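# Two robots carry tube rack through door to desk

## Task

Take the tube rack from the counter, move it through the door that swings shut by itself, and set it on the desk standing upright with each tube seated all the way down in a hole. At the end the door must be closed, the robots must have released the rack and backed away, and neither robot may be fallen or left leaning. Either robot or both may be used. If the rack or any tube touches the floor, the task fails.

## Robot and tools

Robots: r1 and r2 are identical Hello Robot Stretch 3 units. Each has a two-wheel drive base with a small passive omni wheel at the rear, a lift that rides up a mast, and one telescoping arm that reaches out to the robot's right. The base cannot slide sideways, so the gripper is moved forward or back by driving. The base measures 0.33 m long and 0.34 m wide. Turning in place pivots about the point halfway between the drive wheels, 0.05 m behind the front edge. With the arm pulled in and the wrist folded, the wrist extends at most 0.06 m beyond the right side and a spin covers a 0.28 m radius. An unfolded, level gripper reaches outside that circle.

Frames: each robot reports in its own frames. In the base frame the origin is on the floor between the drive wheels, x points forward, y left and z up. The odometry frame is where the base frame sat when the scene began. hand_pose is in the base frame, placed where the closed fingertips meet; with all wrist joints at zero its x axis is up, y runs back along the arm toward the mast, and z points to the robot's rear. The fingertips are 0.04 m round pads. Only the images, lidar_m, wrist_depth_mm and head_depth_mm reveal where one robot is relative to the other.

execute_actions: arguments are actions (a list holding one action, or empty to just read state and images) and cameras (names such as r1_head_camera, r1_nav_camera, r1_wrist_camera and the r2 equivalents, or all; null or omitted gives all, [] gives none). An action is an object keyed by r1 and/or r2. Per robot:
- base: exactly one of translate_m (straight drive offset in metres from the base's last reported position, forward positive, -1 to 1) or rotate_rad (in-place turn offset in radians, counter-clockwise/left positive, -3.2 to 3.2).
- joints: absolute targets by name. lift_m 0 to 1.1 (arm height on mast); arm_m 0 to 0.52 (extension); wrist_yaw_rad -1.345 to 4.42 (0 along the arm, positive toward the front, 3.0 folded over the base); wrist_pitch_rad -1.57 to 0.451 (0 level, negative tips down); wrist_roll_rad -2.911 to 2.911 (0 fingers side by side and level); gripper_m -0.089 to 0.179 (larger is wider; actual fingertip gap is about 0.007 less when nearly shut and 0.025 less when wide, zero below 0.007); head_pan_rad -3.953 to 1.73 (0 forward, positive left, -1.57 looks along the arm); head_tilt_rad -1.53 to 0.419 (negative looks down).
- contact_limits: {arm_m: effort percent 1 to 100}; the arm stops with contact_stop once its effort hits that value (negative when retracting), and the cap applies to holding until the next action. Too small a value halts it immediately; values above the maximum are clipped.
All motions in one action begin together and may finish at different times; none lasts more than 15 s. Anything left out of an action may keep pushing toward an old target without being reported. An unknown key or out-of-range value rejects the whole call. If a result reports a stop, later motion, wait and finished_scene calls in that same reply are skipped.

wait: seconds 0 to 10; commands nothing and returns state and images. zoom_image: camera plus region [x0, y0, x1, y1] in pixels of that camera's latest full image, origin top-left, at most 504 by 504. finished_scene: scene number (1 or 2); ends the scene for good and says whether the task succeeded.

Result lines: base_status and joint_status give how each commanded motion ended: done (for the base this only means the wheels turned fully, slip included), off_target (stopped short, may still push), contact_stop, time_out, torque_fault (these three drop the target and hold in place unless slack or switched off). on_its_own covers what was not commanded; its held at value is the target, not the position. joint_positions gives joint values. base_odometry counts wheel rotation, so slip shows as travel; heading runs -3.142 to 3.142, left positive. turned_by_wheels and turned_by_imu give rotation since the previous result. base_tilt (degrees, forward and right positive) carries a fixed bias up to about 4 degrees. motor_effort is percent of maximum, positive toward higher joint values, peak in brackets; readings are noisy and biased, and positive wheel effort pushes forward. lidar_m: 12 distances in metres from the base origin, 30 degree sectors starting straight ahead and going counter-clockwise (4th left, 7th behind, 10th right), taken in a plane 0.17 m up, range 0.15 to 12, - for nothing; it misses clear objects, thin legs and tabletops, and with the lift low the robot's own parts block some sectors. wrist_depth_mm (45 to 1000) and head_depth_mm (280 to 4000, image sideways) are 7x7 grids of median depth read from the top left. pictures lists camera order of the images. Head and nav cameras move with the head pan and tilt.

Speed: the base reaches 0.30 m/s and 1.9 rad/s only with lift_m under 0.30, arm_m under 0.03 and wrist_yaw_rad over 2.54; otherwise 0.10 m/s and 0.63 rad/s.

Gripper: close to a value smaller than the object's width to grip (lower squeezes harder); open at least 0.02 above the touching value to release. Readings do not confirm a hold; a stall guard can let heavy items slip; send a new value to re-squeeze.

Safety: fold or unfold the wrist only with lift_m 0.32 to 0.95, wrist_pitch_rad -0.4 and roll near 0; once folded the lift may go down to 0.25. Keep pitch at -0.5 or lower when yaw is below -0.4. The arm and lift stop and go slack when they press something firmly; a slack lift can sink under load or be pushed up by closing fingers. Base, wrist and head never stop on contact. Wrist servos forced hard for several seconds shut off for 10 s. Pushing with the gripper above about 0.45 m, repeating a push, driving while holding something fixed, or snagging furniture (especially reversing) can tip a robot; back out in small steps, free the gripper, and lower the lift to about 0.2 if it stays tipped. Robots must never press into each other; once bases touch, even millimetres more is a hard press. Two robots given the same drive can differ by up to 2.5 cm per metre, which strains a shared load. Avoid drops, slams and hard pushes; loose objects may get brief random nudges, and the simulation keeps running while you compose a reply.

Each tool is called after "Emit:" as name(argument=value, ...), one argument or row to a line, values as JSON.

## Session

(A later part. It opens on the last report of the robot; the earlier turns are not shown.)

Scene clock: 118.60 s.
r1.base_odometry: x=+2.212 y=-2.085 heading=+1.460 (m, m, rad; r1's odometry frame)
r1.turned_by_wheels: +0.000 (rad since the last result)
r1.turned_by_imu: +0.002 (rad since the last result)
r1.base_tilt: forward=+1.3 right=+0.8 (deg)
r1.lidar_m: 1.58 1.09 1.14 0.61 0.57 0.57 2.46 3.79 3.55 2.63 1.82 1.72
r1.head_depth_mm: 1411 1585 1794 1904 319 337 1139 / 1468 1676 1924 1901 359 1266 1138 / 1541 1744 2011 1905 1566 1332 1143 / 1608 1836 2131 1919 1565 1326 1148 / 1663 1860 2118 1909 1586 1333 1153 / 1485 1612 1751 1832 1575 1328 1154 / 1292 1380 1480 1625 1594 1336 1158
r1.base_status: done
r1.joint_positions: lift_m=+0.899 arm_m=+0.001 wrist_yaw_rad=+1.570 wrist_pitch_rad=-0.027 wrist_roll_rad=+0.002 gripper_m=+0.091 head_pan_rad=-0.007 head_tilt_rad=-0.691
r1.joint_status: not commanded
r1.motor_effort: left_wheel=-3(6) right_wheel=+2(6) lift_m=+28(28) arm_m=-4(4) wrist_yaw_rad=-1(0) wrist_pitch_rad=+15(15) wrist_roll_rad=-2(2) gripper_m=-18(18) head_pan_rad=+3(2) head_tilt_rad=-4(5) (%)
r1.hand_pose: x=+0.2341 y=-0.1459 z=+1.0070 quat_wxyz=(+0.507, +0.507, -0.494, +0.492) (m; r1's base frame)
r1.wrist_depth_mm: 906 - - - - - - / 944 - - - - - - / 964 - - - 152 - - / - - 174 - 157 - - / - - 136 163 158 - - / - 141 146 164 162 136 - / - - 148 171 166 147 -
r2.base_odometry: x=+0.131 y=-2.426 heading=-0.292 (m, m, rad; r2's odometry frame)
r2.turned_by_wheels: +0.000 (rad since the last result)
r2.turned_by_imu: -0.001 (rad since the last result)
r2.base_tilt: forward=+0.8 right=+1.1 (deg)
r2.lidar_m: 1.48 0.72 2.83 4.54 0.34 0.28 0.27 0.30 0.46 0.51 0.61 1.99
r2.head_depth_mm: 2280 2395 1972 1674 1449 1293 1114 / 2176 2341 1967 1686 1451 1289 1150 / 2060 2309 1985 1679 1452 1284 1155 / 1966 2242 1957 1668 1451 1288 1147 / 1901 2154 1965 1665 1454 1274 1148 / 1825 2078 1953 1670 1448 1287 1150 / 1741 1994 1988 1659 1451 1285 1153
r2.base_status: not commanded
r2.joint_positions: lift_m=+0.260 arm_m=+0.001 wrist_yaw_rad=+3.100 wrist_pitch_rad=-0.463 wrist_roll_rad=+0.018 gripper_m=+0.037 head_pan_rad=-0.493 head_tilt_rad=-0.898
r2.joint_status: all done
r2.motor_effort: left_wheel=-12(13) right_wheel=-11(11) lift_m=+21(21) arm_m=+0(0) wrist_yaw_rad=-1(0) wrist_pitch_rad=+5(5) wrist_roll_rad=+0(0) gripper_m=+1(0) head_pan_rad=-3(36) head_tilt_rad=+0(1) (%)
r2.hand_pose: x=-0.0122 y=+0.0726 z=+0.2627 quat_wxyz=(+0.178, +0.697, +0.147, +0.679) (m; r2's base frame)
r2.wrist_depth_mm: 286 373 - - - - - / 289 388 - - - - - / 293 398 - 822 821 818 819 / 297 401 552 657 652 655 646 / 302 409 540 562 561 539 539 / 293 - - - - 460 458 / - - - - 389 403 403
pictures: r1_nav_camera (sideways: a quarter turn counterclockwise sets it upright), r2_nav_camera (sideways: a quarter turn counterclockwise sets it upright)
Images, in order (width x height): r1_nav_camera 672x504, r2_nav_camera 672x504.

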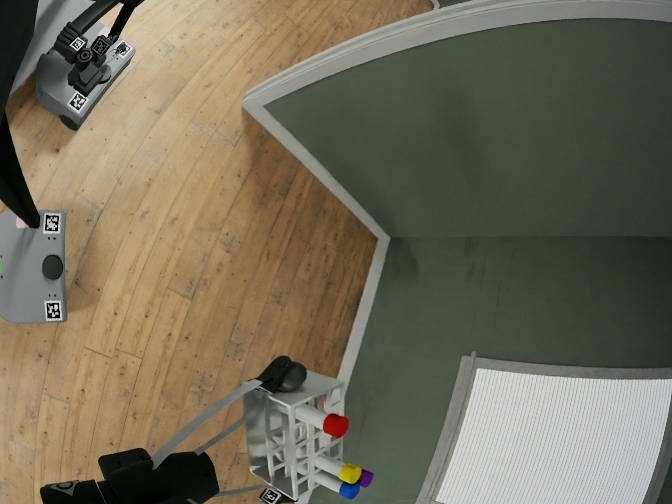

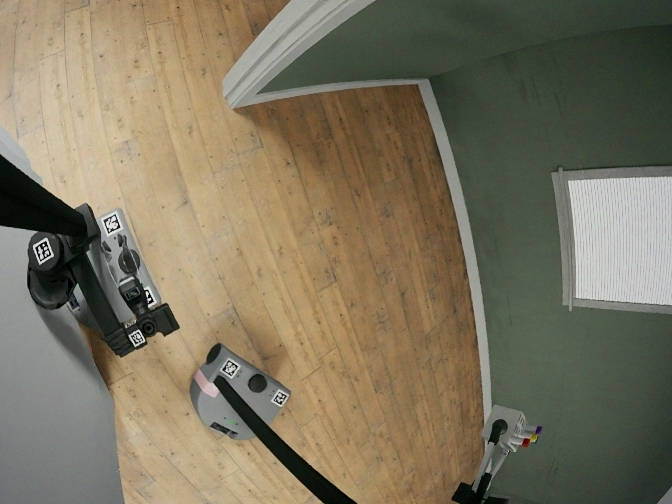

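Emit:
execute_actions(
  actions=[
    {"r1":{"base":{"translate_m":0.07}}},
  ],
  cameras=[],
)

Emit:
execute_actions(
  actions=[
    {"r1":{"base":{"rotate_rad":1.13},"joints":{"head_tilt_rad":-1.0}},"r2":{"joints":{"head_pan_rad":0,"head_tilt_rad":-1.1}}},
  ],
  cameras=["r2_nav_camera","r1_nav_camera","r1_head_camera"],
)

Scene clock: 120.83 s.
r1.base_odometry: x=+2.219 y=-2.016 heading=+1.459 (m, m, rad; r1's odometry frame)
r1.turned_by_wheels: +0.000 (rad since the last result)
r1.turned_by_imu: +0.000 (rad since the last result)
r1.base_tilt: forward=+1.3 right=+0.8 (deg)
r1.lidar_m: 1.53 1.05 1.04 0.61 0.63 0.62 2.52 3.81 3.59 2.53 1.75 1.65
r1.head_depth_mm: 1360 1534 1724 1879 319 337 1138 / 1417 1596 1833 1887 360 1266 1142 / 1477 1673 1945 1915 1555 1318 1144 / 1549 1761 2047 1919 1577 1320 1145 / 1603 1786 2039 1925 1573 1326 1151 / 1446 1567 1697 1808 1582 1342 1157 / 1253 1346 1442 1570 1552 1331 1159
r1.base_status: done
r1.joint_positions: lift_m=+0.899 arm_m=+0.001 wrist_yaw_rad=+1.570 wrist_pitch_rad=-0.027 wrist_roll_rad=+0.002 gripper_m=+0.091 head_pan_rad=-0.007 head_tilt_rad=-0.691
r1.joint_status: not commanded
r1.motor_effort: left_wheel=-4(6) right_wheel=+2(5) lift_m=+29(29) arm_m=-5(4) wrist_yaw_rad=+1(0) wrist_pitch_rad=+14(15) wrist_roll_rad=-2(2) gripper_m=-19(17) head_pan_rad=+3(2) head_tilt_rad=-4(4) (%)
r1.hand_pose: x=+0.2341 y=-0.1459 z=+1.0070 quat_wxyz=(+0.507, +0.507, -0.494, +0.492) (m; r1's base frame)
r1.wrist_depth_mm: 919 - - - - - - / 929 - - - - - - / 934 - - - 153 - - / 969 - 174 - 157 - - / - - 136 163 158 - - / 938 140 147 164 162 136 - / 980 - 147 170 167 145 -
r2.base_odometry: x=+0.131 y=-2.426 heading=-0.292 (m, m, rad; r2's odometry frame)
r2.turned_by_wheels: +0.000 (rad since the last result)
r2.turned_by_imu: +0.000 (rad since the last result)
r2.base_tilt: forward=+0.8 right=+1.0 (deg)
r2.lidar_m: 1.48 0.72 2.84 4.54 0.34 0.28 0.27 0.30 0.46 0.49 0.49 1.99
r2.head_depth_mm: 2262 2397 1954 1674 1459 1126 1122 / 2194 2360 1970 1662 1456 1286 1158 / 2058 2288 1973 1660 1453 1291 1152 / 1967 2205 1952 1677 1458 1284 1153 / 1890 2173 1962 1670 1445 1288 1148 / 1830 2061 1957 1673 1452 1284 1155 / 1739 1983 1967 1671 1458 1287 1150
r2.base_status: not commanded
r2.joint_positions: lift_m=+0.260 arm_m=+0.001 wrist_yaw_rad=+3.100 wrist_pitch_rad=-0.463 wrist_roll_rad=+0.018 gripper_m=+0.037 head_pan_rad=-0.493 head_tilt_rad=-0.898
r2.joint_status: not commanded
r2.motor_effort: left_wheel=-12(12) right_wheel=-11(11) lift_m=+21(21) arm_m=+0(0) wrist_yaw_rad=+0(1) wrist_pitch_rad=+5(5) wrist_roll_rad=+0(0) gripper_m=-1(0) head_pan_rad=-4(4) head_tilt_rad=+0(0) (%)
r2.hand_pose: x=-0.0122 y=+0.0726 z=+0.2627 quat_wxyz=(+0.178, +0.697, +0.147, +0.679) (m; r2's base frame)
r2.wrist_depth_mm: 285 372 - - - - - / 289 389 - - - - - / 294 396 - 830 818 826 820 / 295 404 554 652 648 651 646 / 301 409 543 562 559 540 533 / 294 - - - - 460 458 / - - - - 392 401 401
pictures: none
No camera images: the call's "cameras" was empty. Leave "cameras" out to get every camera's image.

Scene clock: 123.57 s.
r1.base_odometry: x=+2.219 y=-2.016 heading=+2.589 (m, m, rad; r1's odometry frame)
r1.turned_by_wheels: +1.130 (rad since the last result)
r1.turned_by_imu: +1.137 (rad since the last result)
r1.base_tilt: forward=+1.3 right=+0.8 (deg)
r1.lidar_m: 5.08 0.60 0.62 0.62 2.58 3.72 3.59 2.33 1.71 1.65 1.41 1.04
r1.head_depth_mm: 945 1132 345 334 1318 1191 1084 / 2280 1805 1310 335 1320 1193 1087 / 2298 1950 1692 1483 1323 1189 1117 / 2323 1952 1694 1490 1327 1195 1122 / 2347 1971 1689 1495 1334 1201 1118 / 2328 1963 1699 1295 1180 1192 1101 / 2373 1974 1004 1003 1170 1208 1098
r1.base_status: done
r1.joint_positions: lift_m=+0.899 arm_m=+0.001 wrist_yaw_rad=+1.570 wrist_pitch_rad=-0.027 wrist_roll_rad=+0.002 gripper_m=+0.091 head_pan_rad=-0.007 head_tilt_rad=-0.988
r1.joint_status: all done
r1.motor_effort: left_wheel=-3(9) right_wheel=+2(4) lift_m=+29(28) arm_m=-4(4) wrist_yaw_rad=-1(0) wrist_pitch_rad=+15(15) wrist_roll_rad=-2(2) gripper_m=-19(18) head_pan_rad=+3(3) head_tilt_rad=-6(29) (%)
r1.hand_pose: x=+0.2341 y=-0.1459 z=+1.0070 quat_wxyz=(+0.507, +0.507, -0.494, +0.492) (m; r1's base frame)
r1.wrist_depth_mm: 735 - - - 842 867 826 / 744 - - - 882 829 884 / 674 - - - 152 875 882 / 758 - 174 - 156 883 903 / 781 - 136 163 158 926 929 / 772 141 146 163 161 136 958 / 764 - 146 170 167 145 -
r2.base_odometry: x=+0.131 y=-2.426 heading=-0.292 (m, m, rad; r2's odometry frame)
r2.turned_by_wheels: +0.000 (rad since the last result)
r2.turned_by_imu: +0.000 (rad since the last result)
r2.base_tilt: forward=+0.7 right=+1.0 (deg)
r2.lidar_m: 1.49 0.72 2.84 4.54 0.34 0.28 0.27 0.30 0.46 0.64 0.60 1.99
r2.head_depth_mm: 1940 1831 1628 1454 1330 1219 1118 / 1953 1825 1621 1460 1332 1217 1149 / 1960 1832 1617 1457 1328 1215 1142 / 1956 1828 1623 1455 1326 1213 1142 / 1962 1832 1629 1459 1330 1213 1152 / 1592 1654 1577 1467 1333 1224 1125 / 1149 1182 1218 1302 1321 1211 1126
r2.base_status: not commanded
r2.joint_positions: lift_m=+0.260 arm_m=+0.001 wrist_yaw_rad=+3.100 wrist_pitch_rad=-0.463 wrist_roll_rad=+0.018 gripper_m=+0.037 head_pan_rad=-0.007 head_tilt_rad=-1.086
r2.joint_status: all done
r2.motor_effort: left_wheel=-12(13) right_wheel=-11(11) lift_m=+21(21) arm_m=+0(1) wrist_yaw_rad=-1(0) wrist_pitch_rad=+5(5) wrist_roll_rad=+0(0) gripper_m=-1(0) head_pan_rad=+3(28) head_tilt_rad=-6(19) (%)
r2.hand_pose: x=-0.0122 y=+0.0726 z=+0.2627 quat_wxyz=(+0.178, +0.697, +0.147, +0.679) (m; r2's base frame)
r2.wrist_depth_mm: 286 372 - - - - - / 291 388 - - - - - / 293 395 - 826 823 822 829 / 297 400 550 652 641 643 655 / 301 409 539 556 558 538 539 / 293 - - - - 460 460 / - - - - 391 401 403
pictures: r1_head_camera (sideways: a quarter turn clockwise sets it upright), r1_nav_camera (sideways: a quarter turn counterclockwise sets it upright), r2_nav_camera (sideways: a quarter turn counterclockwise sets it upright)
Images, in order (width x height): r1_head_camera 896x504, r1_nav_camera 672x504, r2_nav_camera 672x504.

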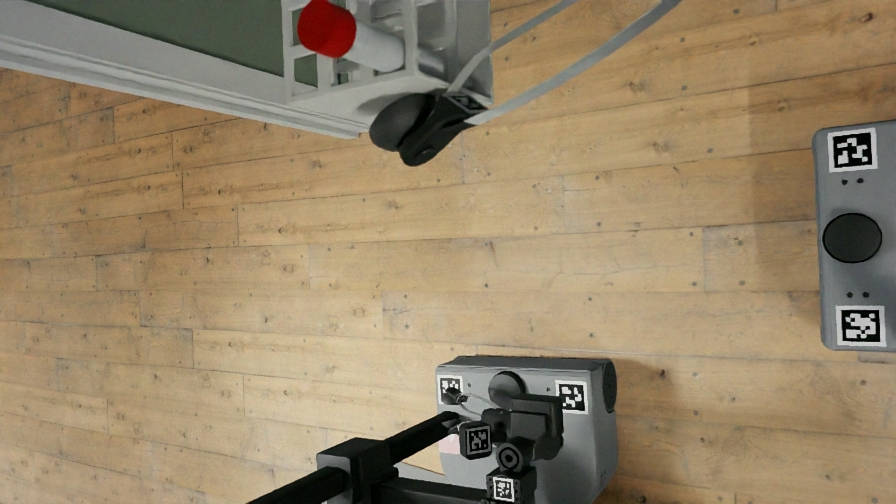

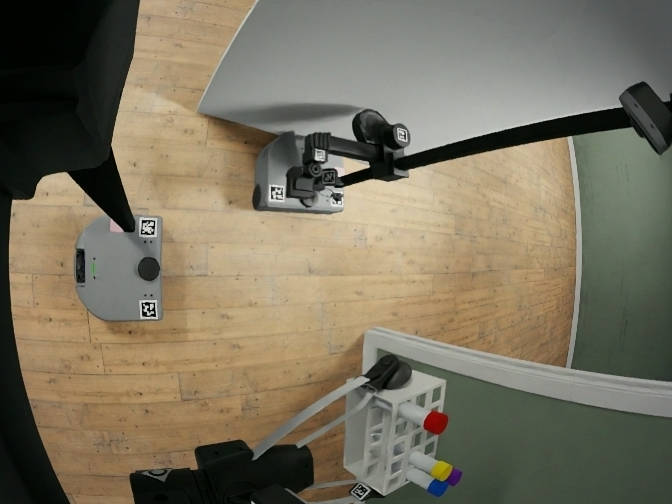

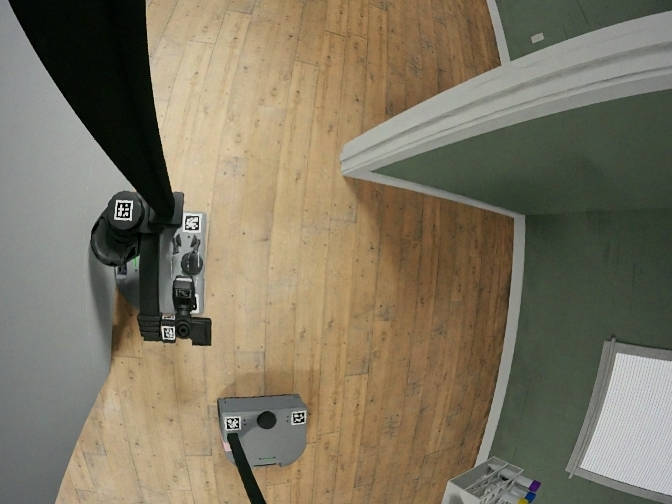

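Emit:
execute_actions(
  actions=[
    {"r1":{"base":{"translate_m":0.55}}},
  ],
  cameras=["r2_nav_camera","r1_nav_camera","r1_wrist_camera"],
)

Scene clock: 131.30 s.
r1.base_odometry: x=+1.751 y=-1.727 heading=+2.589 (m, m, rad; r1's odometry frame)
r1.turned_by_wheels: +0.000 (rad since the last result)
r1.turned_by_imu: +0.001 (rad since the last result)
r1.base_tilt: forward=+1.3 right=+0.8 (deg)
r1.lidar_m: 4.56 0.75 0.36 0.23 0.59 4.26 4.13 2.33 1.72 1.66 0.64 0.55
r1.head_depth_mm: 2286 1937 346 334 1232 1194 1089 / 2306 1942 1649 335 1310 1196 1089 / 2300 1947 1678 1485 1329 1196 1118 / 2314 1961 1676 1482 1329 1195 1121 / 2324 1975 1702 1498 1333 1200 1122 / 2339 1976 1686 1495 1332 1201 975 / 2348 1958 1700 1499 1334 1199 948
r1.base_status: done
r1.joint_positions: lift_m=+0.899 arm_m=+0.001 wrist_yaw_rad=+1.570 wrist_pitch_rad=-0.027 wrist_roll_rad=+0.002 gripper_m=+0.091 head_pan_rad=-0.007 head_tilt_rad=-0.988
r1.joint_status: not commanded
r1.motor_effort: left_wheel=-4(5) right_wheel=+2(5) lift_m=+29(29) arm_m=-4(4) wrist_yaw_rad=+0(1) wrist_pitch_rad=+14(15) wrist_roll_rad=-2(2) gripper_m=-18(18) head_pan_rad=+2(2) head_tilt_rad=-6(6) (%)
r1.hand_pose: x=+0.2341 y=-0.1459 z=+1.0070 quat_wxyz=(+0.507, +0.507, -0.494, +0.492) (m; r1's base frame)
r1.wrist_depth_mm: - - - - - 350 344 / - - - - - 347 357 / - - - - 152 357 365 / - - 174 - 157 363 371 / - - 136 164 158 371 386 / - 141 146 164 162 135 388 / - - 146 170 168 145 406
r2.base_odometry: x=+0.131 y=-2.426 heading=-0.292 (m, m, rad; r2's odometry frame)
r2.turned_by_wheels: +0.000 (rad since the last result)
r2.turned_by_imu: -0.001 (rad since the last result)
r2.base_tilt: forward=+0.9 right=+1.0 (deg)
r2.lidar_m: 0.24 0.72 2.84 4.53 0.34 0.28 0.27 0.30 0.46 4.17 0.16 0.15
r2.head_depth_mm: 1889 1826 1623 1461 331 1039 1126 / 366 1758 1620 1454 1313 488 1118 / 394 1772 1625 1464 1160 1062 1091 / 385 1742 1627 1463 1324 1105 1126 / 398 1757 1629 1460 1333 1218 1146 / 1452 1547 1568 1464 1331 1224 1124 / 462 468 1219 1302 1332 1224 1132
r2.base_status: not commanded
r2.joint_positions: lift_m=+0.260 arm_m=+0.001 wrist_yaw_rad=+3.100 wrist_pitch_rad=-0.463 wrist_roll_rad=+0.018 gripper_m=+0.037 head_pan_rad=-0.007 head_tilt_rad=-1.086
r2.joint_status: not commanded
r2.motor_effort: left_wheel=-13(12) right_wheel=-12(11) lift_m=+20(21) arm_m=+0(0) wrist_yaw_rad=-1(0) wrist_pitch_rad=+5(5) wrist_roll_rad=+0(0) gripper_m=-1(0) head_pan_rad=+2(3) head_tilt_rad=-6(5) (%)
r2.hand_pose: x=-0.0122 y=+0.0726 z=+0.2627 quat_wxyz=(+0.178, +0.697, +0.147, +0.679) (m; r2's base frame)
r2.wrist_depth_mm: 286 371 - - - - - / 289 389 - - - - - / 292 394 - 833 830 812 838 / 295 402 559 653 647 649 646 / 303 407 545 561 561 532 538 / 293 - - - - 463 456 / - - - - 393 402 397
pictures: r1_nav_camera (sideways: a quarter turn counterclockwise sets it upright), r1_wrist_camera, r2_nav_camera (sideways: a quarter turn counterclockwise sets it upright)
Images, in order (width x height): r1_nav_camera 672x504, r1_wrist_camera 644x364, r2_nav_camera 672x504.

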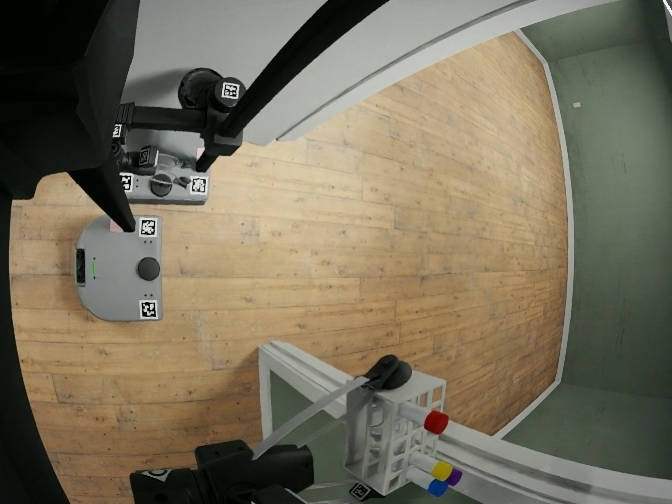

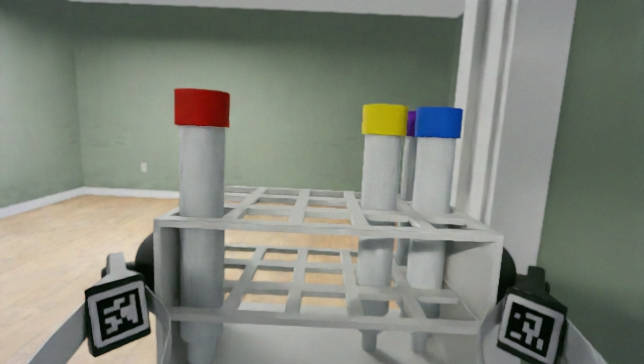

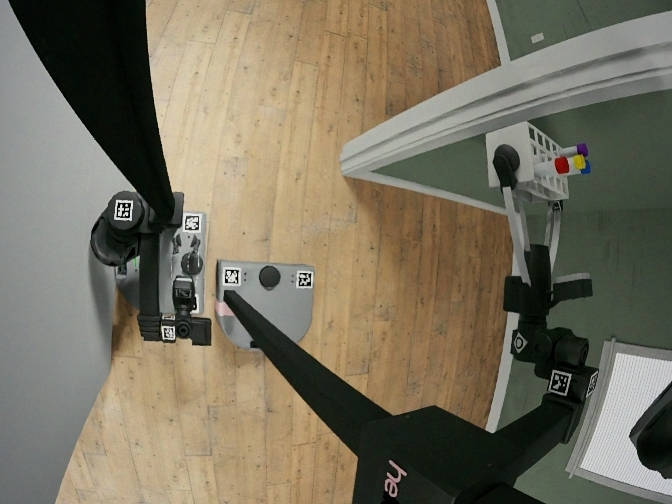

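Emit:
execute_actions(
  actions=[
    {"r1":{"base":{"translate_m":1.0},"joints":{"wrist_yaw_rad":1.7,"head_pan_rad":1.2,"head_tilt_rad":-0.5}},"r2":{"joints":{"lift_m":0.32}}},
  ],
  cameras=["r1_head_camera","r1_nav_camera","r1_wrist_camera"],
)

Scene clock: 143.03 s.
r1.base_odometry: x=+0.900 y=-1.202 heading=+2.589 (m, m, rad; r1's odometry frame)
r1.turned_by_wheels: +0.000 (rad since the last result)
r1.turned_by_imu: +0.002 (rad since the last result)
r1.base_tilt: forward=+1.2 right=+0.7 (deg)
r1.lidar_m: 3.55 3.71 2.96 1.57 0.68 0.74 0.97 0.53 0.61 1.67 1.74 2.41
r1.head_depth_mm: 3193 3563 3535 2393 1835 1469 1231 / 3040 3372 3566 2425 1829 1469 1226 / 2899 3080 3228 2419 1852 1490 1235 / 2809 3007 3330 2451 1855 1484 1241 / 2694 2847 3198 2459 1870 1486 1245 / 2599 2810 3100 2478 1875 1506 1247 / 2518 2683 3010 2532 1888 1507 1255
r1.base_status: done
r1.joint_positions: lift_m=+0.899 arm_m=+0.001 wrist_yaw_rad=+1.698 wrist_pitch_rad=-0.027 wrist_roll_rad=+0.002 gripper_m=+0.091 head_pan_rad=+1.193 head_tilt_rad=-0.508
r1.joint_status: all done
r1.motor_effort: left_wheel=-3(4) right_wheel=+2(6) lift_m=+29(29) arm_m=-4(4) wrist_yaw_rad=+2(3) wrist_pitch_rad=+15(15) wrist_roll_rad=-2(2) gripper_m=-18(17) head_pan_rad=+3(29) head_tilt_rad=+5(36) (%)
r1.hand_pose: x=+0.2321 y=-0.1132 z=+1.0070 quat_wxyz=(+0.474, +0.538, -0.460, +0.524) (m; r1's base frame)
r1.wrist_depth_mm: - - - - - - - / - - - - - - - / - - - - 153 - - / - - 174 - 157 - - / - - 136 164 159 - - / - 141 147 163 160 136 - / - - 147 170 166 145 -
r2.base_odometry: x=+0.131 y=-2.426 heading=-0.292 (m, m, rad; r2's odometry frame)
r2.turned_by_wheels: +0.000 (rad since the last result)
r2.turned_by_imu: -0.001 (rad since the last result)
r2.base_tilt: forward=+0.8 right=+1.1 (deg)
r2.lidar_m: 1.48 0.72 0.97 0.88 0.34 0.28 0.27 0.30 0.46 4.18 2.67 1.99
r2.head_depth_mm: 1938 1821 1624 1459 1327 1211 1133 / 1953 1824 1626 1455 1332 1216 1143 / 1961 1822 1621 1456 1323 1216 1147 / 1951 1835 1615 1469 1329 1214 1138 / 1965 1828 1635 1469 1322 1219 1151 / 1583 1644 1569 1459 1330 1210 1121 / 1156 1183 1219 1297 1332 1229 1126
r2.base_status: not commanded
r2.joint_positions: lift_m=+0.320 arm_m=+0.001 wrist_yaw_rad=+3.100 wrist_pitch_rad=-0.463 wrist_roll_rad=+0.018 gripper_m=+0.037 head_pan_rad=-0.007 head_tilt_rad=-1.086
r2.joint_status: all done
r2.motor_effort: left_wheel=-13(13) right_wheel=-11(11) lift_m=+25(26) arm_m=+0(0) wrist_yaw_rad=+0(0) wrist_pitch_rad=+5(5) wrist_roll_rad=+0(0) gripper_m=+0(1) head_pan_rad=+2(3) head_tilt_rad=-6(6) (%)
r2.hand_pose: x=-0.0122 y=+0.0726 z=+0.3224 quat_wxyz=(+0.178, +0.697, +0.147, +0.679) (m; r2's base frame)
r2.wrist_depth_mm: 283 371 - - - - - / 289 390 - - 860 - - / 292 396 - 959 850 897 957 / 295 402 553 755 758 763 714 / 300 414 582 620 656 619 628 / 304 416 550 545 - 529 533 / 297 - - - 455 459 464
pictures: r1_head_camera (sideways: a quarter turn clockwise sets it upright), r1_nav_camera (sideways: a quarter turn counterclockwise sets it upright), r1_wrist_camera
Images, in order (width x height): r1_head_camera 896x504, r1_nav_camera 672x504, r1_wrist_camera 644x364.

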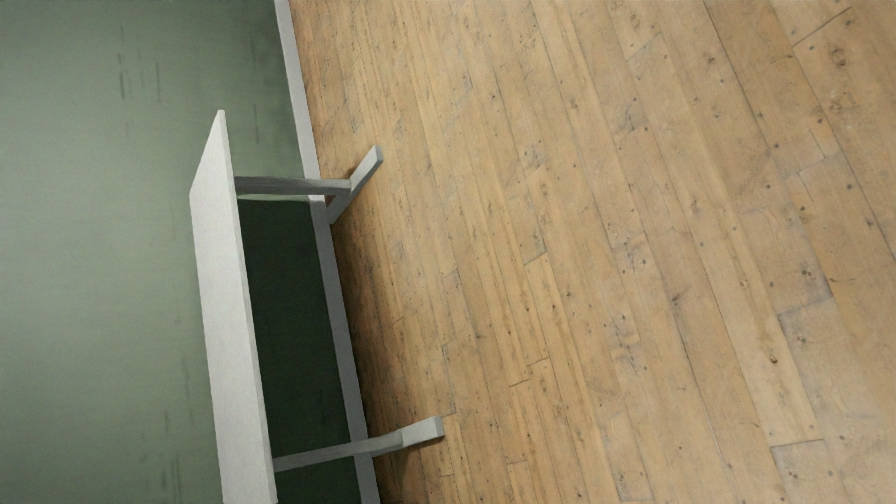

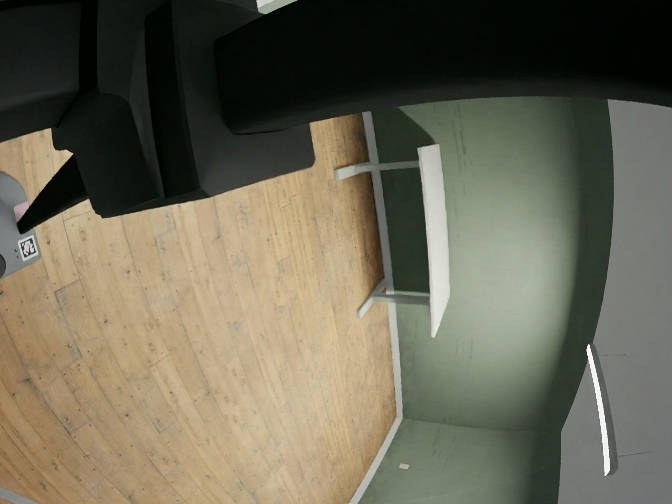

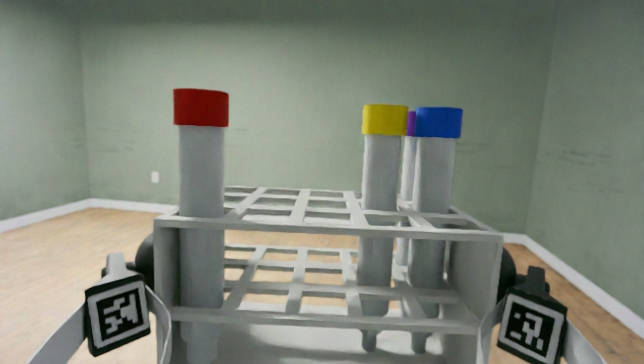

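Emit:
execute_actions(
  actions=[
    {"r1":{"base":{"rotate_rad":1.36},"joints":{"head_pan_rad":0,"head_tilt_rad":-0.6}},"r2":{"base":{"rotate_rad":1.1},"joints":{"head_pan_rad":-3.14,"head_tilt_rad":-1.1}}},
  ],
  cameras=["r2_nav_camera","r1_nav_camera"],
)

Scene clock: 147.57 s.
r1.base_odometry: x=+0.900 y=-1.202 heading=-2.334 (m, m, rad; r1's odometry frame)
r1.turned_by_wheels: +1.360 (rad since the last result)
r1.turned_by_imu: +1.369 (rad since the last result)
r1.base_tilt: forward=+1.3 right=+0.7 (deg)
r1.lidar_m: 2.62 0.77 0.68 0.96 0.58 0.53 0.96 1.68 2.01 3.56 3.59 2.96
r1.head_depth_mm: 2892 3190 2931 2124 1637 305 1134 / 2798 3082 2971 2149 1689 298 1123 / 2733 3062 2941 2134 1688 1434 1188 / 2682 3009 2972 2158 1701 1396 1196 / 2603 2574 2871 2182 1723 1412 1197 / 2533 2843 3016 2203 1713 1409 1201 / 2496 2742 2734 2117 1718 1423 1204
r1.base_status: done
r1.joint_positions: lift_m=+0.899 arm_m=+0.001 wrist_yaw_rad=+1.699 wrist_pitch_rad=-0.027 wrist_roll_rad=+0.002 gripper_m=+0.091 head_pan_rad=+0.007 head_tilt_rad=-0.592
r1.joint_status: all done
r1.motor_effort: left_wheel=-3(11) right_wheel=+2(7) lift_m=+28(29) arm_m=-4(3) wrist_yaw_rad=+1(1) wrist_pitch_rad=+15(15) wrist_roll_rad=-2(2) gripper_m=-17(17) head_pan_rad=-3(30) head_tilt_rad=-4(15) (%)
r1.hand_pose: x=+0.2320 y=-0.1131 z=+1.0070 quat_wxyz=(+0.474, +0.538, -0.460, +0.524) (m; r1's base frame)
r1.wrist_depth_mm: 788 - - - - - - / 777 - - - - - - / 780 - - - 152 - - / 812 - 174 - 156 - - / 793 - 136 163 157 - - / 791 141 147 164 161 136 - / 746 - 147 171 166 146 -
r2.base_odometry: x=+0.131 y=-2.426 heading=+0.808 (m, m, rad; r2's odometry frame)
r2.turned_by_wheels: +1.100 (rad since the last result)
r2.turned_by_imu: +1.098 (rad since the last result)
r2.base_tilt: forward=+0.9 right=+1.2 (deg)
r2.lidar_m: 0.85 4.54 0.30 0.23 0.23 0.24 0.34 4.17 2.55 1.97 1.28 0.72
r2.head_depth_mm: 319 352 394 448 518 600 777 / 370 419 480 562 673 - 1093 / 443 518 613 752 926 - - / 2090 1821 1627 1435 1320 - - / 2088 1822 1616 1468 1326 1250 - / 2085 1820 1621 1453 1332 1233 - / 2074 1829 1616 1463 1328 1221 1122
r2.base_status: done
r2.joint_positions: lift_m=+0.320 arm_m=+0.001 wrist_yaw_rad=+3.100 wrist_pitch_rad=-0.463 wrist_roll_rad=+0.018 gripper_m=+0.037 head_pan_rad=-3.133 head_tilt_rad=-1.087
r2.joint_status: all done
r2.motor_effort: left_wheel=-7(28) right_wheel=-8(11) lift_m=+25(25) arm_m=+0(0) wrist_yaw_rad=+0(1) wrist_pitch_rad=+5(5) wrist_roll_rad=+0(0) gripper_m=+0(0) head_pan_rad=-3(35) head_tilt_rad=-5(3) (%)
r2.hand_pose: x=-0.0122 y=+0.0725 z=+0.3224 quat_wxyz=(+0.178, +0.697, +0.147, +0.679) (m; r2's base frame)
r2.wrist_depth_mm: 190 205 - 261 299 351 - / 204 223 - 284 333 398 - / 217 238 - 314 372 455 953 / 234 259 282 350 423 549 751 / 254 285 315 404 488 604 621 / 274 313 346 451 - 533 530 / 297 - - - 450 463 464
pictures: r1_nav_camera (sideways: a quarter turn counterclockwise sets it upright), r2_nav_camera (sideways: a quarter turn counterclockwise sets it upright)
Images, in order (width x height): r1_nav_camera 672x504, r2_nav_camera 672x504.

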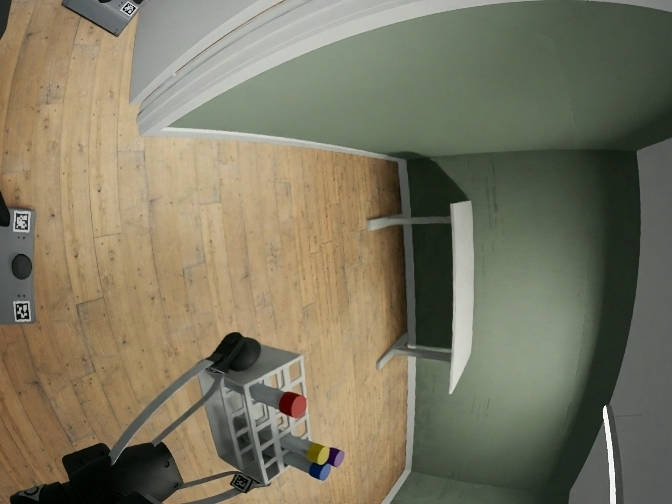

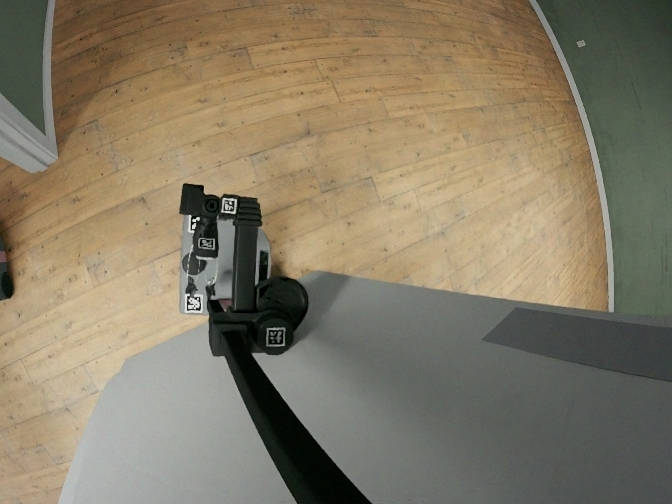

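Emit:
execute_actions(
  actions=[
    {"r1":{"base":{"translate_m":1.0},"joints":{"lift_m":0.75}},"r2":{"base":{"translate_m":0.5}}},
  ],
  cameras=["r2_nav_camera","r1_head_camera"],
)

Scene clock: 159.47 s.
r1.base_odometry: x=+0.209 y=-1.925 heading=-2.334 (m, m, rad; r1's odometry frame)
r1.turned_by_wheels: +0.000 (rad since the last result)
r1.turned_by_imu: +0.002 (rad since the last result)
r1.base_tilt: forward=+1.3 right=+0.7 (deg)
r1.lidar_m: 1.64 1.13 0.70 0.62 0.62 0.73 1.44 2.65 3.19 3.37 3.39 2.02
r1.head_depth_mm: 1928 1999 2484 2144 1684 1391 386 / 1892 2022 2426 2145 1685 1391 378 / 1857 1990 2358 2158 1694 1402 1128 / 1812 1946 2273 2158 1700 1408 1191 / 1785 1912 1580 2184 1718 1417 1196 / 1740 1876 1585 2112 1727 1404 1196 / 1708 1869 2047 2207 1734 1410 1206
r1.base_status: done
r1.joint_positions: lift_m=+0.750 arm_m=+0.001 wrist_yaw_rad=+1.699 wrist_pitch_rad=-0.028 wrist_roll_rad=+0.002 gripper_m=+0.091 head_pan_rad=+0.007 head_tilt_rad=-0.593
r1.joint_status: all done
r1.motor_effort: left_wheel=-4(5) right_wheel=+2(6) lift_m=+11(26) arm_m=-4(4) wrist_yaw_rad=+0(2) wrist_pitch_rad=+15(15) wrist_roll_rad=-2(2) gripper_m=-18(17) head_pan_rad=-3(3) head_tilt_rad=-3(3) (%)
r1.hand_pose: x=+0.2320 y=-0.1131 z=+0.8580 quat_wxyz=(+0.474, +0.538, -0.460, +0.524) (m; r1's base frame)
r1.wrist_depth_mm: - - - - - - - / - - - - - - - / - - - - 153 - - / - - 173 - 157 - - / - - 136 163 158 - - / - 140 147 164 162 136 - / - - 147 171 167 145 -
r2.base_odometry: x=+0.477 y=-2.065 heading=+0.809 (m, m, rad; r2's odometry frame)
r2.turned_by_wheels: +0.001 (rad since the last result)
r2.turned_by_imu: +0.004 (rad since the last result)
r2.base_tilt: forward=+0.9 right=+1.1 (deg)
r2.lidar_m: 2.67 4.07 3.99 0.51 0.33 0.27 0.27 0.31 0.51 1.75 0.36 1.83
r2.head_depth_mm: - 295 346 445 621 947 1094 / - 300 361 468 657 - 1106 / - 306 375 494 675 - - / - 312 391 521 774 - - / 286 324 409 553 855 1241 - / 291 337 428 589 941 1233 - / 297 348 449 629 1049 1228 1123
r2.base_status: translate_m off_target (by the wheels' count: +0.5002 of +0.5000)
r2.joint_positions: lift_m=+0.320 arm_m=+0.001 wrist_yaw_rad=+3.100 wrist_pitch_rad=-0.463 wrist_roll_rad=+0.018 gripper_m=+0.037 head_pan_rad=-3.133 head_tilt_rad=-1.087
r2.joint_status: not commanded
r2.on_its_own: right_wheel is at rest, and its effort (-43) is outside its rest range (-18 to +18)
r2.motor_effort: left_wheel=-13(20) right_wheel=-43(49) lift_m=+26(26) arm_m=+0(0) wrist_yaw_rad=+0(0) wrist_pitch_rad=+5(5) wrist_roll_rad=+0(0) gripper_m=+0(1) head_pan_rad=-4(4) head_tilt_rad=-4(5) (%)
r2.hand_pose: x=-0.0122 y=+0.0725 z=+0.3224 quat_wxyz=(+0.178, +0.697, +0.147, +0.679) (m; r2's base frame)
r2.wrist_depth_mm: 270 341 - - - - - / 275 360 - - 959 - - / 279 371 - 954 953 944 947 / 284 378 508 764 758 758 748 / 290 389 533 628 642 619 621 / 296 396 543 547 - 536 534 / 301 - - - 451 463 464
pictures: r1_head_camera (sideways: a quarter turn clockwise sets it upright), r2_nav_camera (sideways: a quarter turn counterclockwise sets it upright)
Images, in order (width x height): r1_head_camera 896x504, r2_nav_camera 672x504.

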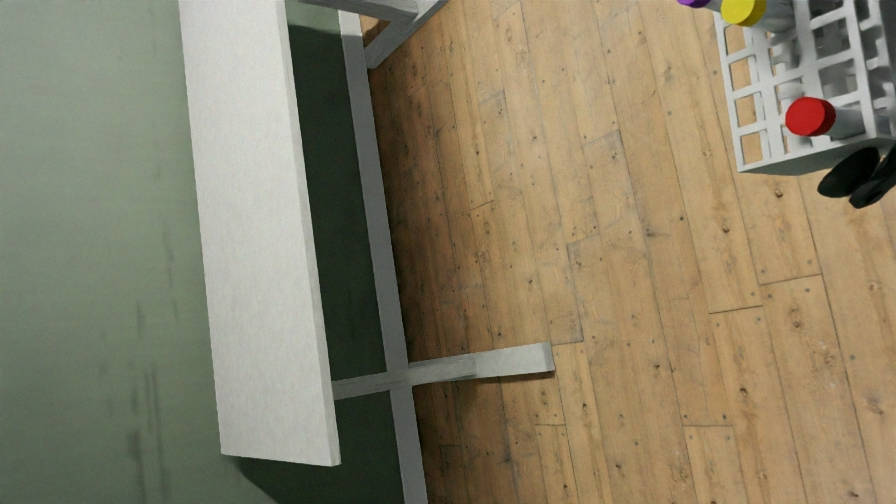

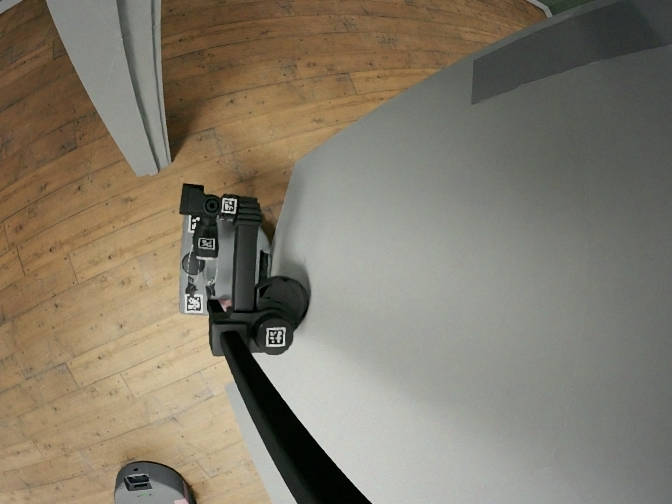

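Emit:
execute_actions(
  actions=[
    {"r1":{"base":{"translate_m":1.0},"joints":{"head_tilt_rad":-1.0,"head_pan_rad":-0.2}},"r2":{"base":{"rotate_rad":0.42}}},
  ],
  cameras=["r2_nav_camera","r1_head_camera","r1_wrist_camera"],
)

Scene clock: 171.63 s.
r1.base_odometry: x=-0.483 y=-2.647 heading=-2.334 (m, m, rad; r1's odometry frame)
r1.turned_by_wheels: +0.000 (rad since the last result)
r1.turned_by_imu: +0.002 (rad since the last result)
r1.base_tilt: forward=+1.2 right=+0.8 (deg)
r1.lidar_m: 1.13 0.71 0.91 0.82 0.82 0.98 2.08 3.63 3.57 3.17 1.22 1.18
r1.head_depth_mm: 997 844 728 1465 1314 - 1058 / 1001 843 732 437 1285 1172 1095 / 1003 848 732 493 493 1191 1128 / 1010 851 732 658 1284 1202 1123 / 1013 853 737 659 1328 1202 1105 / 994 856 740 648 1308 1199 1101 / 969 860 741 650 1264 1190 1100
r1.base_status: done
r1.joint_positions: lift_m=+0.750 arm_m=+0.001 wrist_yaw_rad=+1.699 wrist_pitch_rad=-0.028 wrist_roll_rad=+0.002 gripper_m=+0.091 head_pan_rad=-0.193 head_tilt_rad=-0.988
r1.joint_status: all done
r1.motor_effort: left_wheel=-3(8) right_wheel=+2(6) lift_m=+12(12) arm_m=-4(4) wrist_yaw_rad=+2(1) wrist_pitch_rad=+15(15) wrist_roll_rad=-2(2) gripper_m=-18(17) head_pan_rad=-3(14) head_tilt_rad=-6(35) (%)
r1.hand_pose: x=+0.2320 y=-0.1131 z=+0.8580 quat_wxyz=(+0.474, +0.538, -0.460, +0.524) (m; r1's base frame)
r1.wrist_depth_mm: 973 948 - - - - - / 960 - - - - - - / - - - - 153 - - / - - 175 - 156 - - / 576 570 137 164 158 647 740 / 412 141 146 164 161 136 481 / 319 294 147 169 167 145 359
r2.base_odometry: x=+0.477 y=-2.064 heading=+1.228 (m, m, rad; r2's odometry frame)
r2.turned_by_wheels: +0.420 (rad since the last result)
r2.turned_by_imu: +0.414 (rad since the last result)
r2.base_tilt: forward=+1.0 right=+1.1 (deg)
r2.lidar_m: 4.08 4.21 2.00 0.35 0.27 0.26 0.27 0.39 1.79 0.36 0.39 2.38
r2.head_depth_mm: - 293 335 411 532 713 1098 / - 306 367 461 608 - 1099 / 291 332 406 524 695 - - / 305 364 454 606 901 - - / 328 402 516 724 1193 1244 - / 359 448 594 884 1313 1233 - / 396 507 717 1458 1328 1214 1123
r2.base_status: done
r2.joint_positions: lift_m=+0.320 arm_m=+0.001 wrist_yaw_rad=+3.100 wrist_pitch_rad=-0.463 wrist_roll_rad=+0.018 gripper_m=+0.037 head_pan_rad=-3.133 head_tilt_rad=-1.087
r2.joint_status: not commanded
r2.on_its_own: left_wheel is at rest, and its effort (-38) is outside its rest range (-18 to +18); right_wheel is at rest, and its effort (-19) is outside its rest range (-18 to +18)
r2.motor_effort: left_wheel=-38(61) right_wheel=-19(36) lift_m=+25(26) arm_m=+0(0) wrist_yaw_rad=+0(0) wrist_pitch_rad=+5(5) wrist_roll_rad=+0(0) gripper_m=+0(0) head_pan_rad=-4(3) head_tilt_rad=-6(5) (%)
r2.hand_pose: x=-0.0122 y=+0.0725 z=+0.3224 quat_wxyz=(+0.178, +0.697, +0.147, +0.679) (m; r2's base frame)
r2.wrist_depth_mm: 214 251 - 459 - - - / 224 269 - 496 - - - / 233 282 - 554 952 946 943 / 243 298 354 623 756 748 745 / 255 316 391 622 643 623 618 / 267 328 418 546 - 537 528 / 279 - - - 449 461 467
pictures: r1_head_camera (sideways: a quarter turn clockwise sets it upright), r1_wrist_camera, r2_nav_camera (sideways: a quarter turn counterclockwise sets it upright)
Images, in order (width x height): r1_head_camera 896x504, r1_wrist_camera 644x364, r2_nav_camera 672x504.

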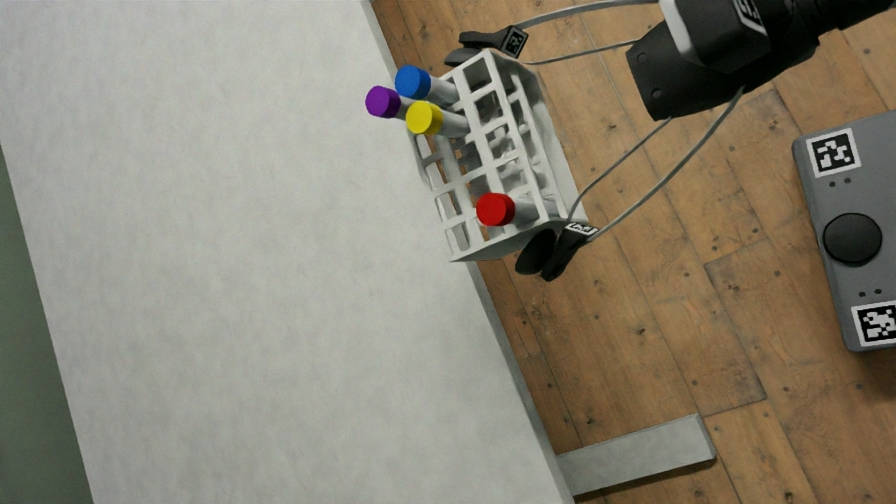

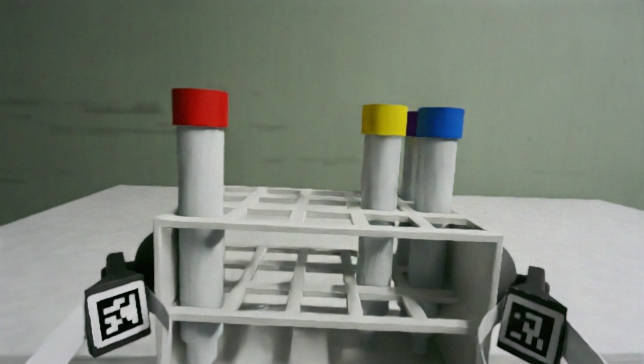

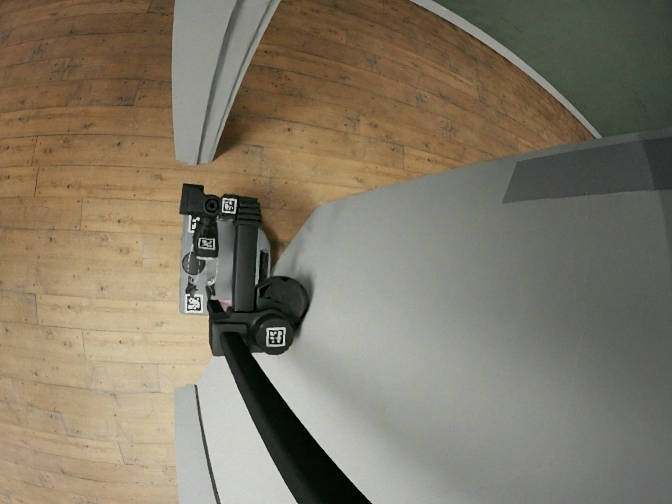

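Emit:
execute_actions(
  actions=[
    {"r1":{"base":{"translate_m":0.25},"joints":{"lift_m":0.685}},"r2":{"base":{"translate_m":0.3}}},
  ],
  cameras=["r2_nav_camera","r1_head_camera"],
)

Scene clock: 176.93 s.
r1.base_odometry: x=-0.656 y=-2.828 heading=-2.334 (m, m, rad; r1's odometry frame)
r1.turned_by_wheels: +0.000 (rad since the last result)
r1.turned_by_imu: +0.000 (rad since the last result)
r1.base_tilt: forward=+1.3 right=+0.7 (deg)
r1.lidar_m: 0.88 0.50 0.51 0.87 0.87 1.04 2.12 3.87 3.52 3.13 1.02 0.99
r1.head_depth_mm: 974 844 728 642 574 1230 - / 955 846 729 622 549 542 1090 / 931 845 733 646 532 544 1133 / 895 850 737 646 551 528 1117 / 851 852 737 648 579 523 1088 / 812 859 740 650 581 523 1053 / 780 851 739 652 581 524 490
r1.base_status: done
r1.joint_positions: lift_m=+0.685 arm_m=+0.001 wrist_yaw_rad=+1.699 wrist_pitch_rad=-0.028 wrist_roll_rad=+0.002 gripper_m=+0.091 head_pan_rad=-0.193 head_tilt_rad=-0.988
r1.joint_status: all done
r1.motor_effort: left_wheel=-4(6) right_wheel=+2(6) lift_m=+12(14) arm_m=-4(4) wrist_yaw_rad=+2(0) wrist_pitch_rad=+15(15) wrist_roll_rad=-2(2) gripper_m=-18(18) head_pan_rad=-2(2) head_tilt_rad=-6(6) (%)
r1.hand_pose: x=+0.2320 y=-0.1131 z=+0.7929 quat_wxyz=(+0.474, +0.538, -0.460, +0.524) (m; r1's base frame)
r1.wrist_depth_mm: 745 739 775 763 784 810 826 / 744 768 772 784 796 800 843 / 767 786 810 814 152 838 837 / 676 735 175 838 156 842 866 / 396 389 135 163 157 434 502 / 281 140 147 164 161 135 327 / 216 201 146 170 166 145 249
r2.base_odometry: x=+0.577 y=-1.782 heading=+1.228 (m, m, rad; r2's odometry frame)
r2.turned_by_wheels: +0.000 (rad since the last result)
r2.turned_by_imu: +0.001 (rad since the last result)
r2.base_tilt: forward=+0.8 right=+1.0 (deg)
r2.lidar_m: 3.78 3.92 2.22 0.92 0.43 0.32 0.31 0.33 0.42 0.76 1.76 2.37
r2.head_depth_mm: 294 341 423 557 810 1197 1095 / 296 345 428 567 827 - 1106 / 298 349 435 579 803 - - / 300 353 441 589 877 - - / 301 358 448 600 904 1242 - / 301 361 454 611 931 1236 - / 303 365 460 623 960 1192 1125
r2.base_status: done
r2.joint_positions: lift_m=+0.320 arm_m=+0.001 wrist_yaw_rad=+3.100 wrist_pitch_rad=-0.463 wrist_roll_rad=+0.018 gripper_m=+0.037 head_pan_rad=-3.133 head_tilt_rad=-1.087
r2.joint_status: not commanded
r2.motor_effort: left_wheel=-2(32) right_wheel=+1(27) lift_m=+25(26) arm_m=+0(1) wrist_yaw_rad=+1(0) wrist_pitch_rad=+5(5) wrist_roll_rad=+0(0) gripper_m=+0(0) head_pan_rad=-4(3) head_tilt_rad=-4(6) (%)
r2.hand_pose: x=-0.0122 y=+0.0725 z=+0.3224 quat_wxyz=(+0.178, +0.697, +0.147, +0.679) (m; r2's base frame)
r2.wrist_depth_mm: 359 483 - - - - - / 361 514 - - - - - / 362 527 - 959 954 937 943 / 363 525 654 752 748 743 746 / 364 522 640 617 647 619 619 / 364 515 547 551 - 529 532 / 358 - - - 452 463 460
pictures: r1_head_camera (sideways: a quarter turn clockwise sets it upright), r2_nav_camera (sideways: a quarter turn counterclockwise sets it upright)
Images, in order (width x height): r1_head_camera 896x504, r2_nav_camera 672x504.

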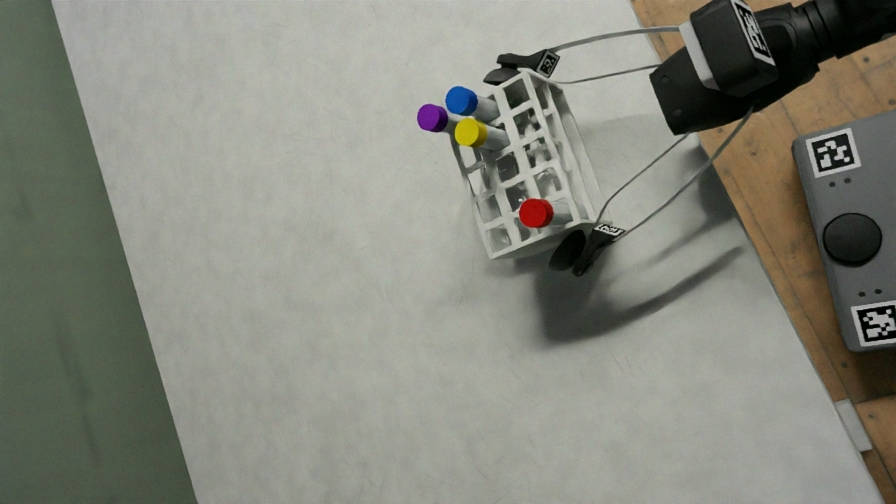

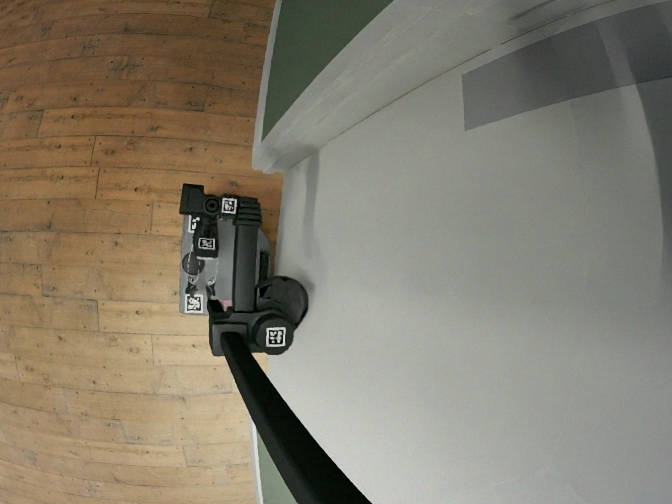

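Emit:
execute_actions(
  actions=[
    {"r1":{"joints":{"lift_m":0.655}},"r2":{"base":{"translate_m":0.1}}},
  ],
  cameras=["r1_wrist_camera"],
)

Scene clock: 179.23 s.
r1.base_odometry: x=-0.656 y=-2.828 heading=-2.334 (m, m, rad; r1's odometry frame)
r1.turned_by_wheels: +0.000 (rad since the last result)
r1.turned_by_imu: +0.000 (rad since the last result)
r1.base_tilt: forward=+1.2 right=+0.8 (deg)
r1.lidar_m: 0.88 0.50 0.51 0.86 0.87 1.04 2.10 3.86 3.53 3.13 1.02 0.99
r1.head_depth_mm: 976 841 727 643 573 1205 - / 952 842 731 644 551 544 1090 / 933 851 733 646 550 541 1132 / 897 849 736 646 561 525 1118 / 852 857 737 649 577 522 1095 / 814 860 738 650 581 524 1052 / 781 849 741 652 581 525 490
r1.base_status: not commanded
r1.joint_positions: lift_m=+0.656 arm_m=+0.001 wrist_yaw_rad=+1.699 wrist_pitch_rad=-0.021 wrist_roll_rad=+0.002 gripper_m=+0.091 head_pan_rad=-0.193 head_tilt_rad=-0.988
r1.joint_status: all done
r1.motor_effort: left_wheel=-3(4) right_wheel=+2(2) lift_m=+11(12) arm_m=-3(4) wrist_yaw_rad=+1(1) wrist_pitch_rad=+10(15) wrist_roll_rad=-2(2) gripper_m=-17(17) head_pan_rad=-3(2) head_tilt_rad=-6(6) (%)
r1.hand_pose: x=+0.2323 y=-0.1131 z=+0.7649 quat_wxyz=(+0.472, +0.536, -0.462, +0.526) (m; r1's base frame)
r1.wrist_depth_mm: 734 744 780 774 798 793 821 / 767 770 805 773 811 808 857 / 778 776 800 819 152 850 881 / 560 614 176 682 155 819 901 / 324 304 136 163 156 356 404 / 227 141 147 168 162 136 265 / - 161 147 169 164 146 202
r2.base_odometry: x=+0.611 y=-1.688 heading=+1.228 (m, m, rad; r2's odometry frame)
r2.turned_by_wheels: +0.000 (rad since the last result)
r2.turned_by_imu: +0.000 (rad since the last result)
r2.base_tilt: forward=+0.8 right=+1.1 (deg)
r2.lidar_m: 3.68 3.82 2.99 1.34 0.56 0.40 0.38 0.40 0.48 1.13 1.77 2.36
r2.head_depth_mm: 364 435 543 722 1066 1235 1099 / 365 437 544 725 1077 - 1099 / 366 439 548 729 1014 - - / 368 441 551 734 1097 - - / 368 442 553 737 1105 1250 - / 369 444 556 743 1118 1228 - / 370 445 557 745 1052 1220 1130
r2.base_status: done
r2.joint_positions: lift_m=+0.320 arm_m=+0.001 wrist_yaw_rad=+3.100 wrist_pitch_rad=-0.463 wrist_roll_rad=+0.018 gripper_m=+0.037 head_pan_rad=-3.133 head_tilt_rad=-1.087
r2.joint_status: not commanded
r2.motor_effort: left_wheel=-2(3) right_wheel=+1(5) lift_m=+25(25) arm_m=+0(0) wrist_yaw_rad=+1(0) wrist_pitch_rad=+5(5) wrist_roll_rad=+0(0) gripper_m=+0(0) head_pan_rad=-3(3) head_tilt_rad=-5(5) (%)
r2.hand_pose: x=-0.0122 y=+0.0725 z=+0.3224 quat_wxyz=(+0.178, +0.697, +0.147, +0.679) (m; r2's base frame)
r2.wrist_depth_mm: 467 539 - - - - - / 478 558 - - - - - / 474 606 - 951 954 961 955 / 476 656 759 758 752 755 757 / 472 616 627 627 641 616 623 / 471 535 554 551 - 527 526 / 453 - - - 451 462 464
pictures: r1_wrist_camera
Images, in order (width x height): r1_wrist_camera 644x364.

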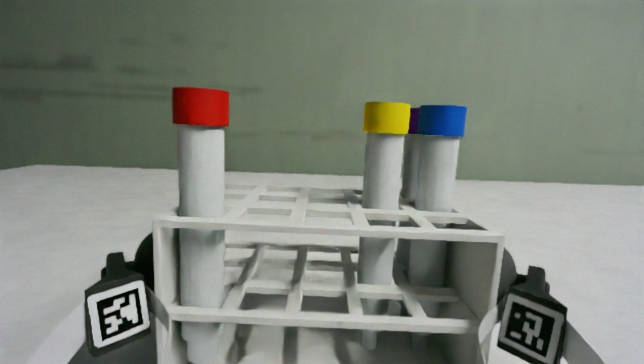

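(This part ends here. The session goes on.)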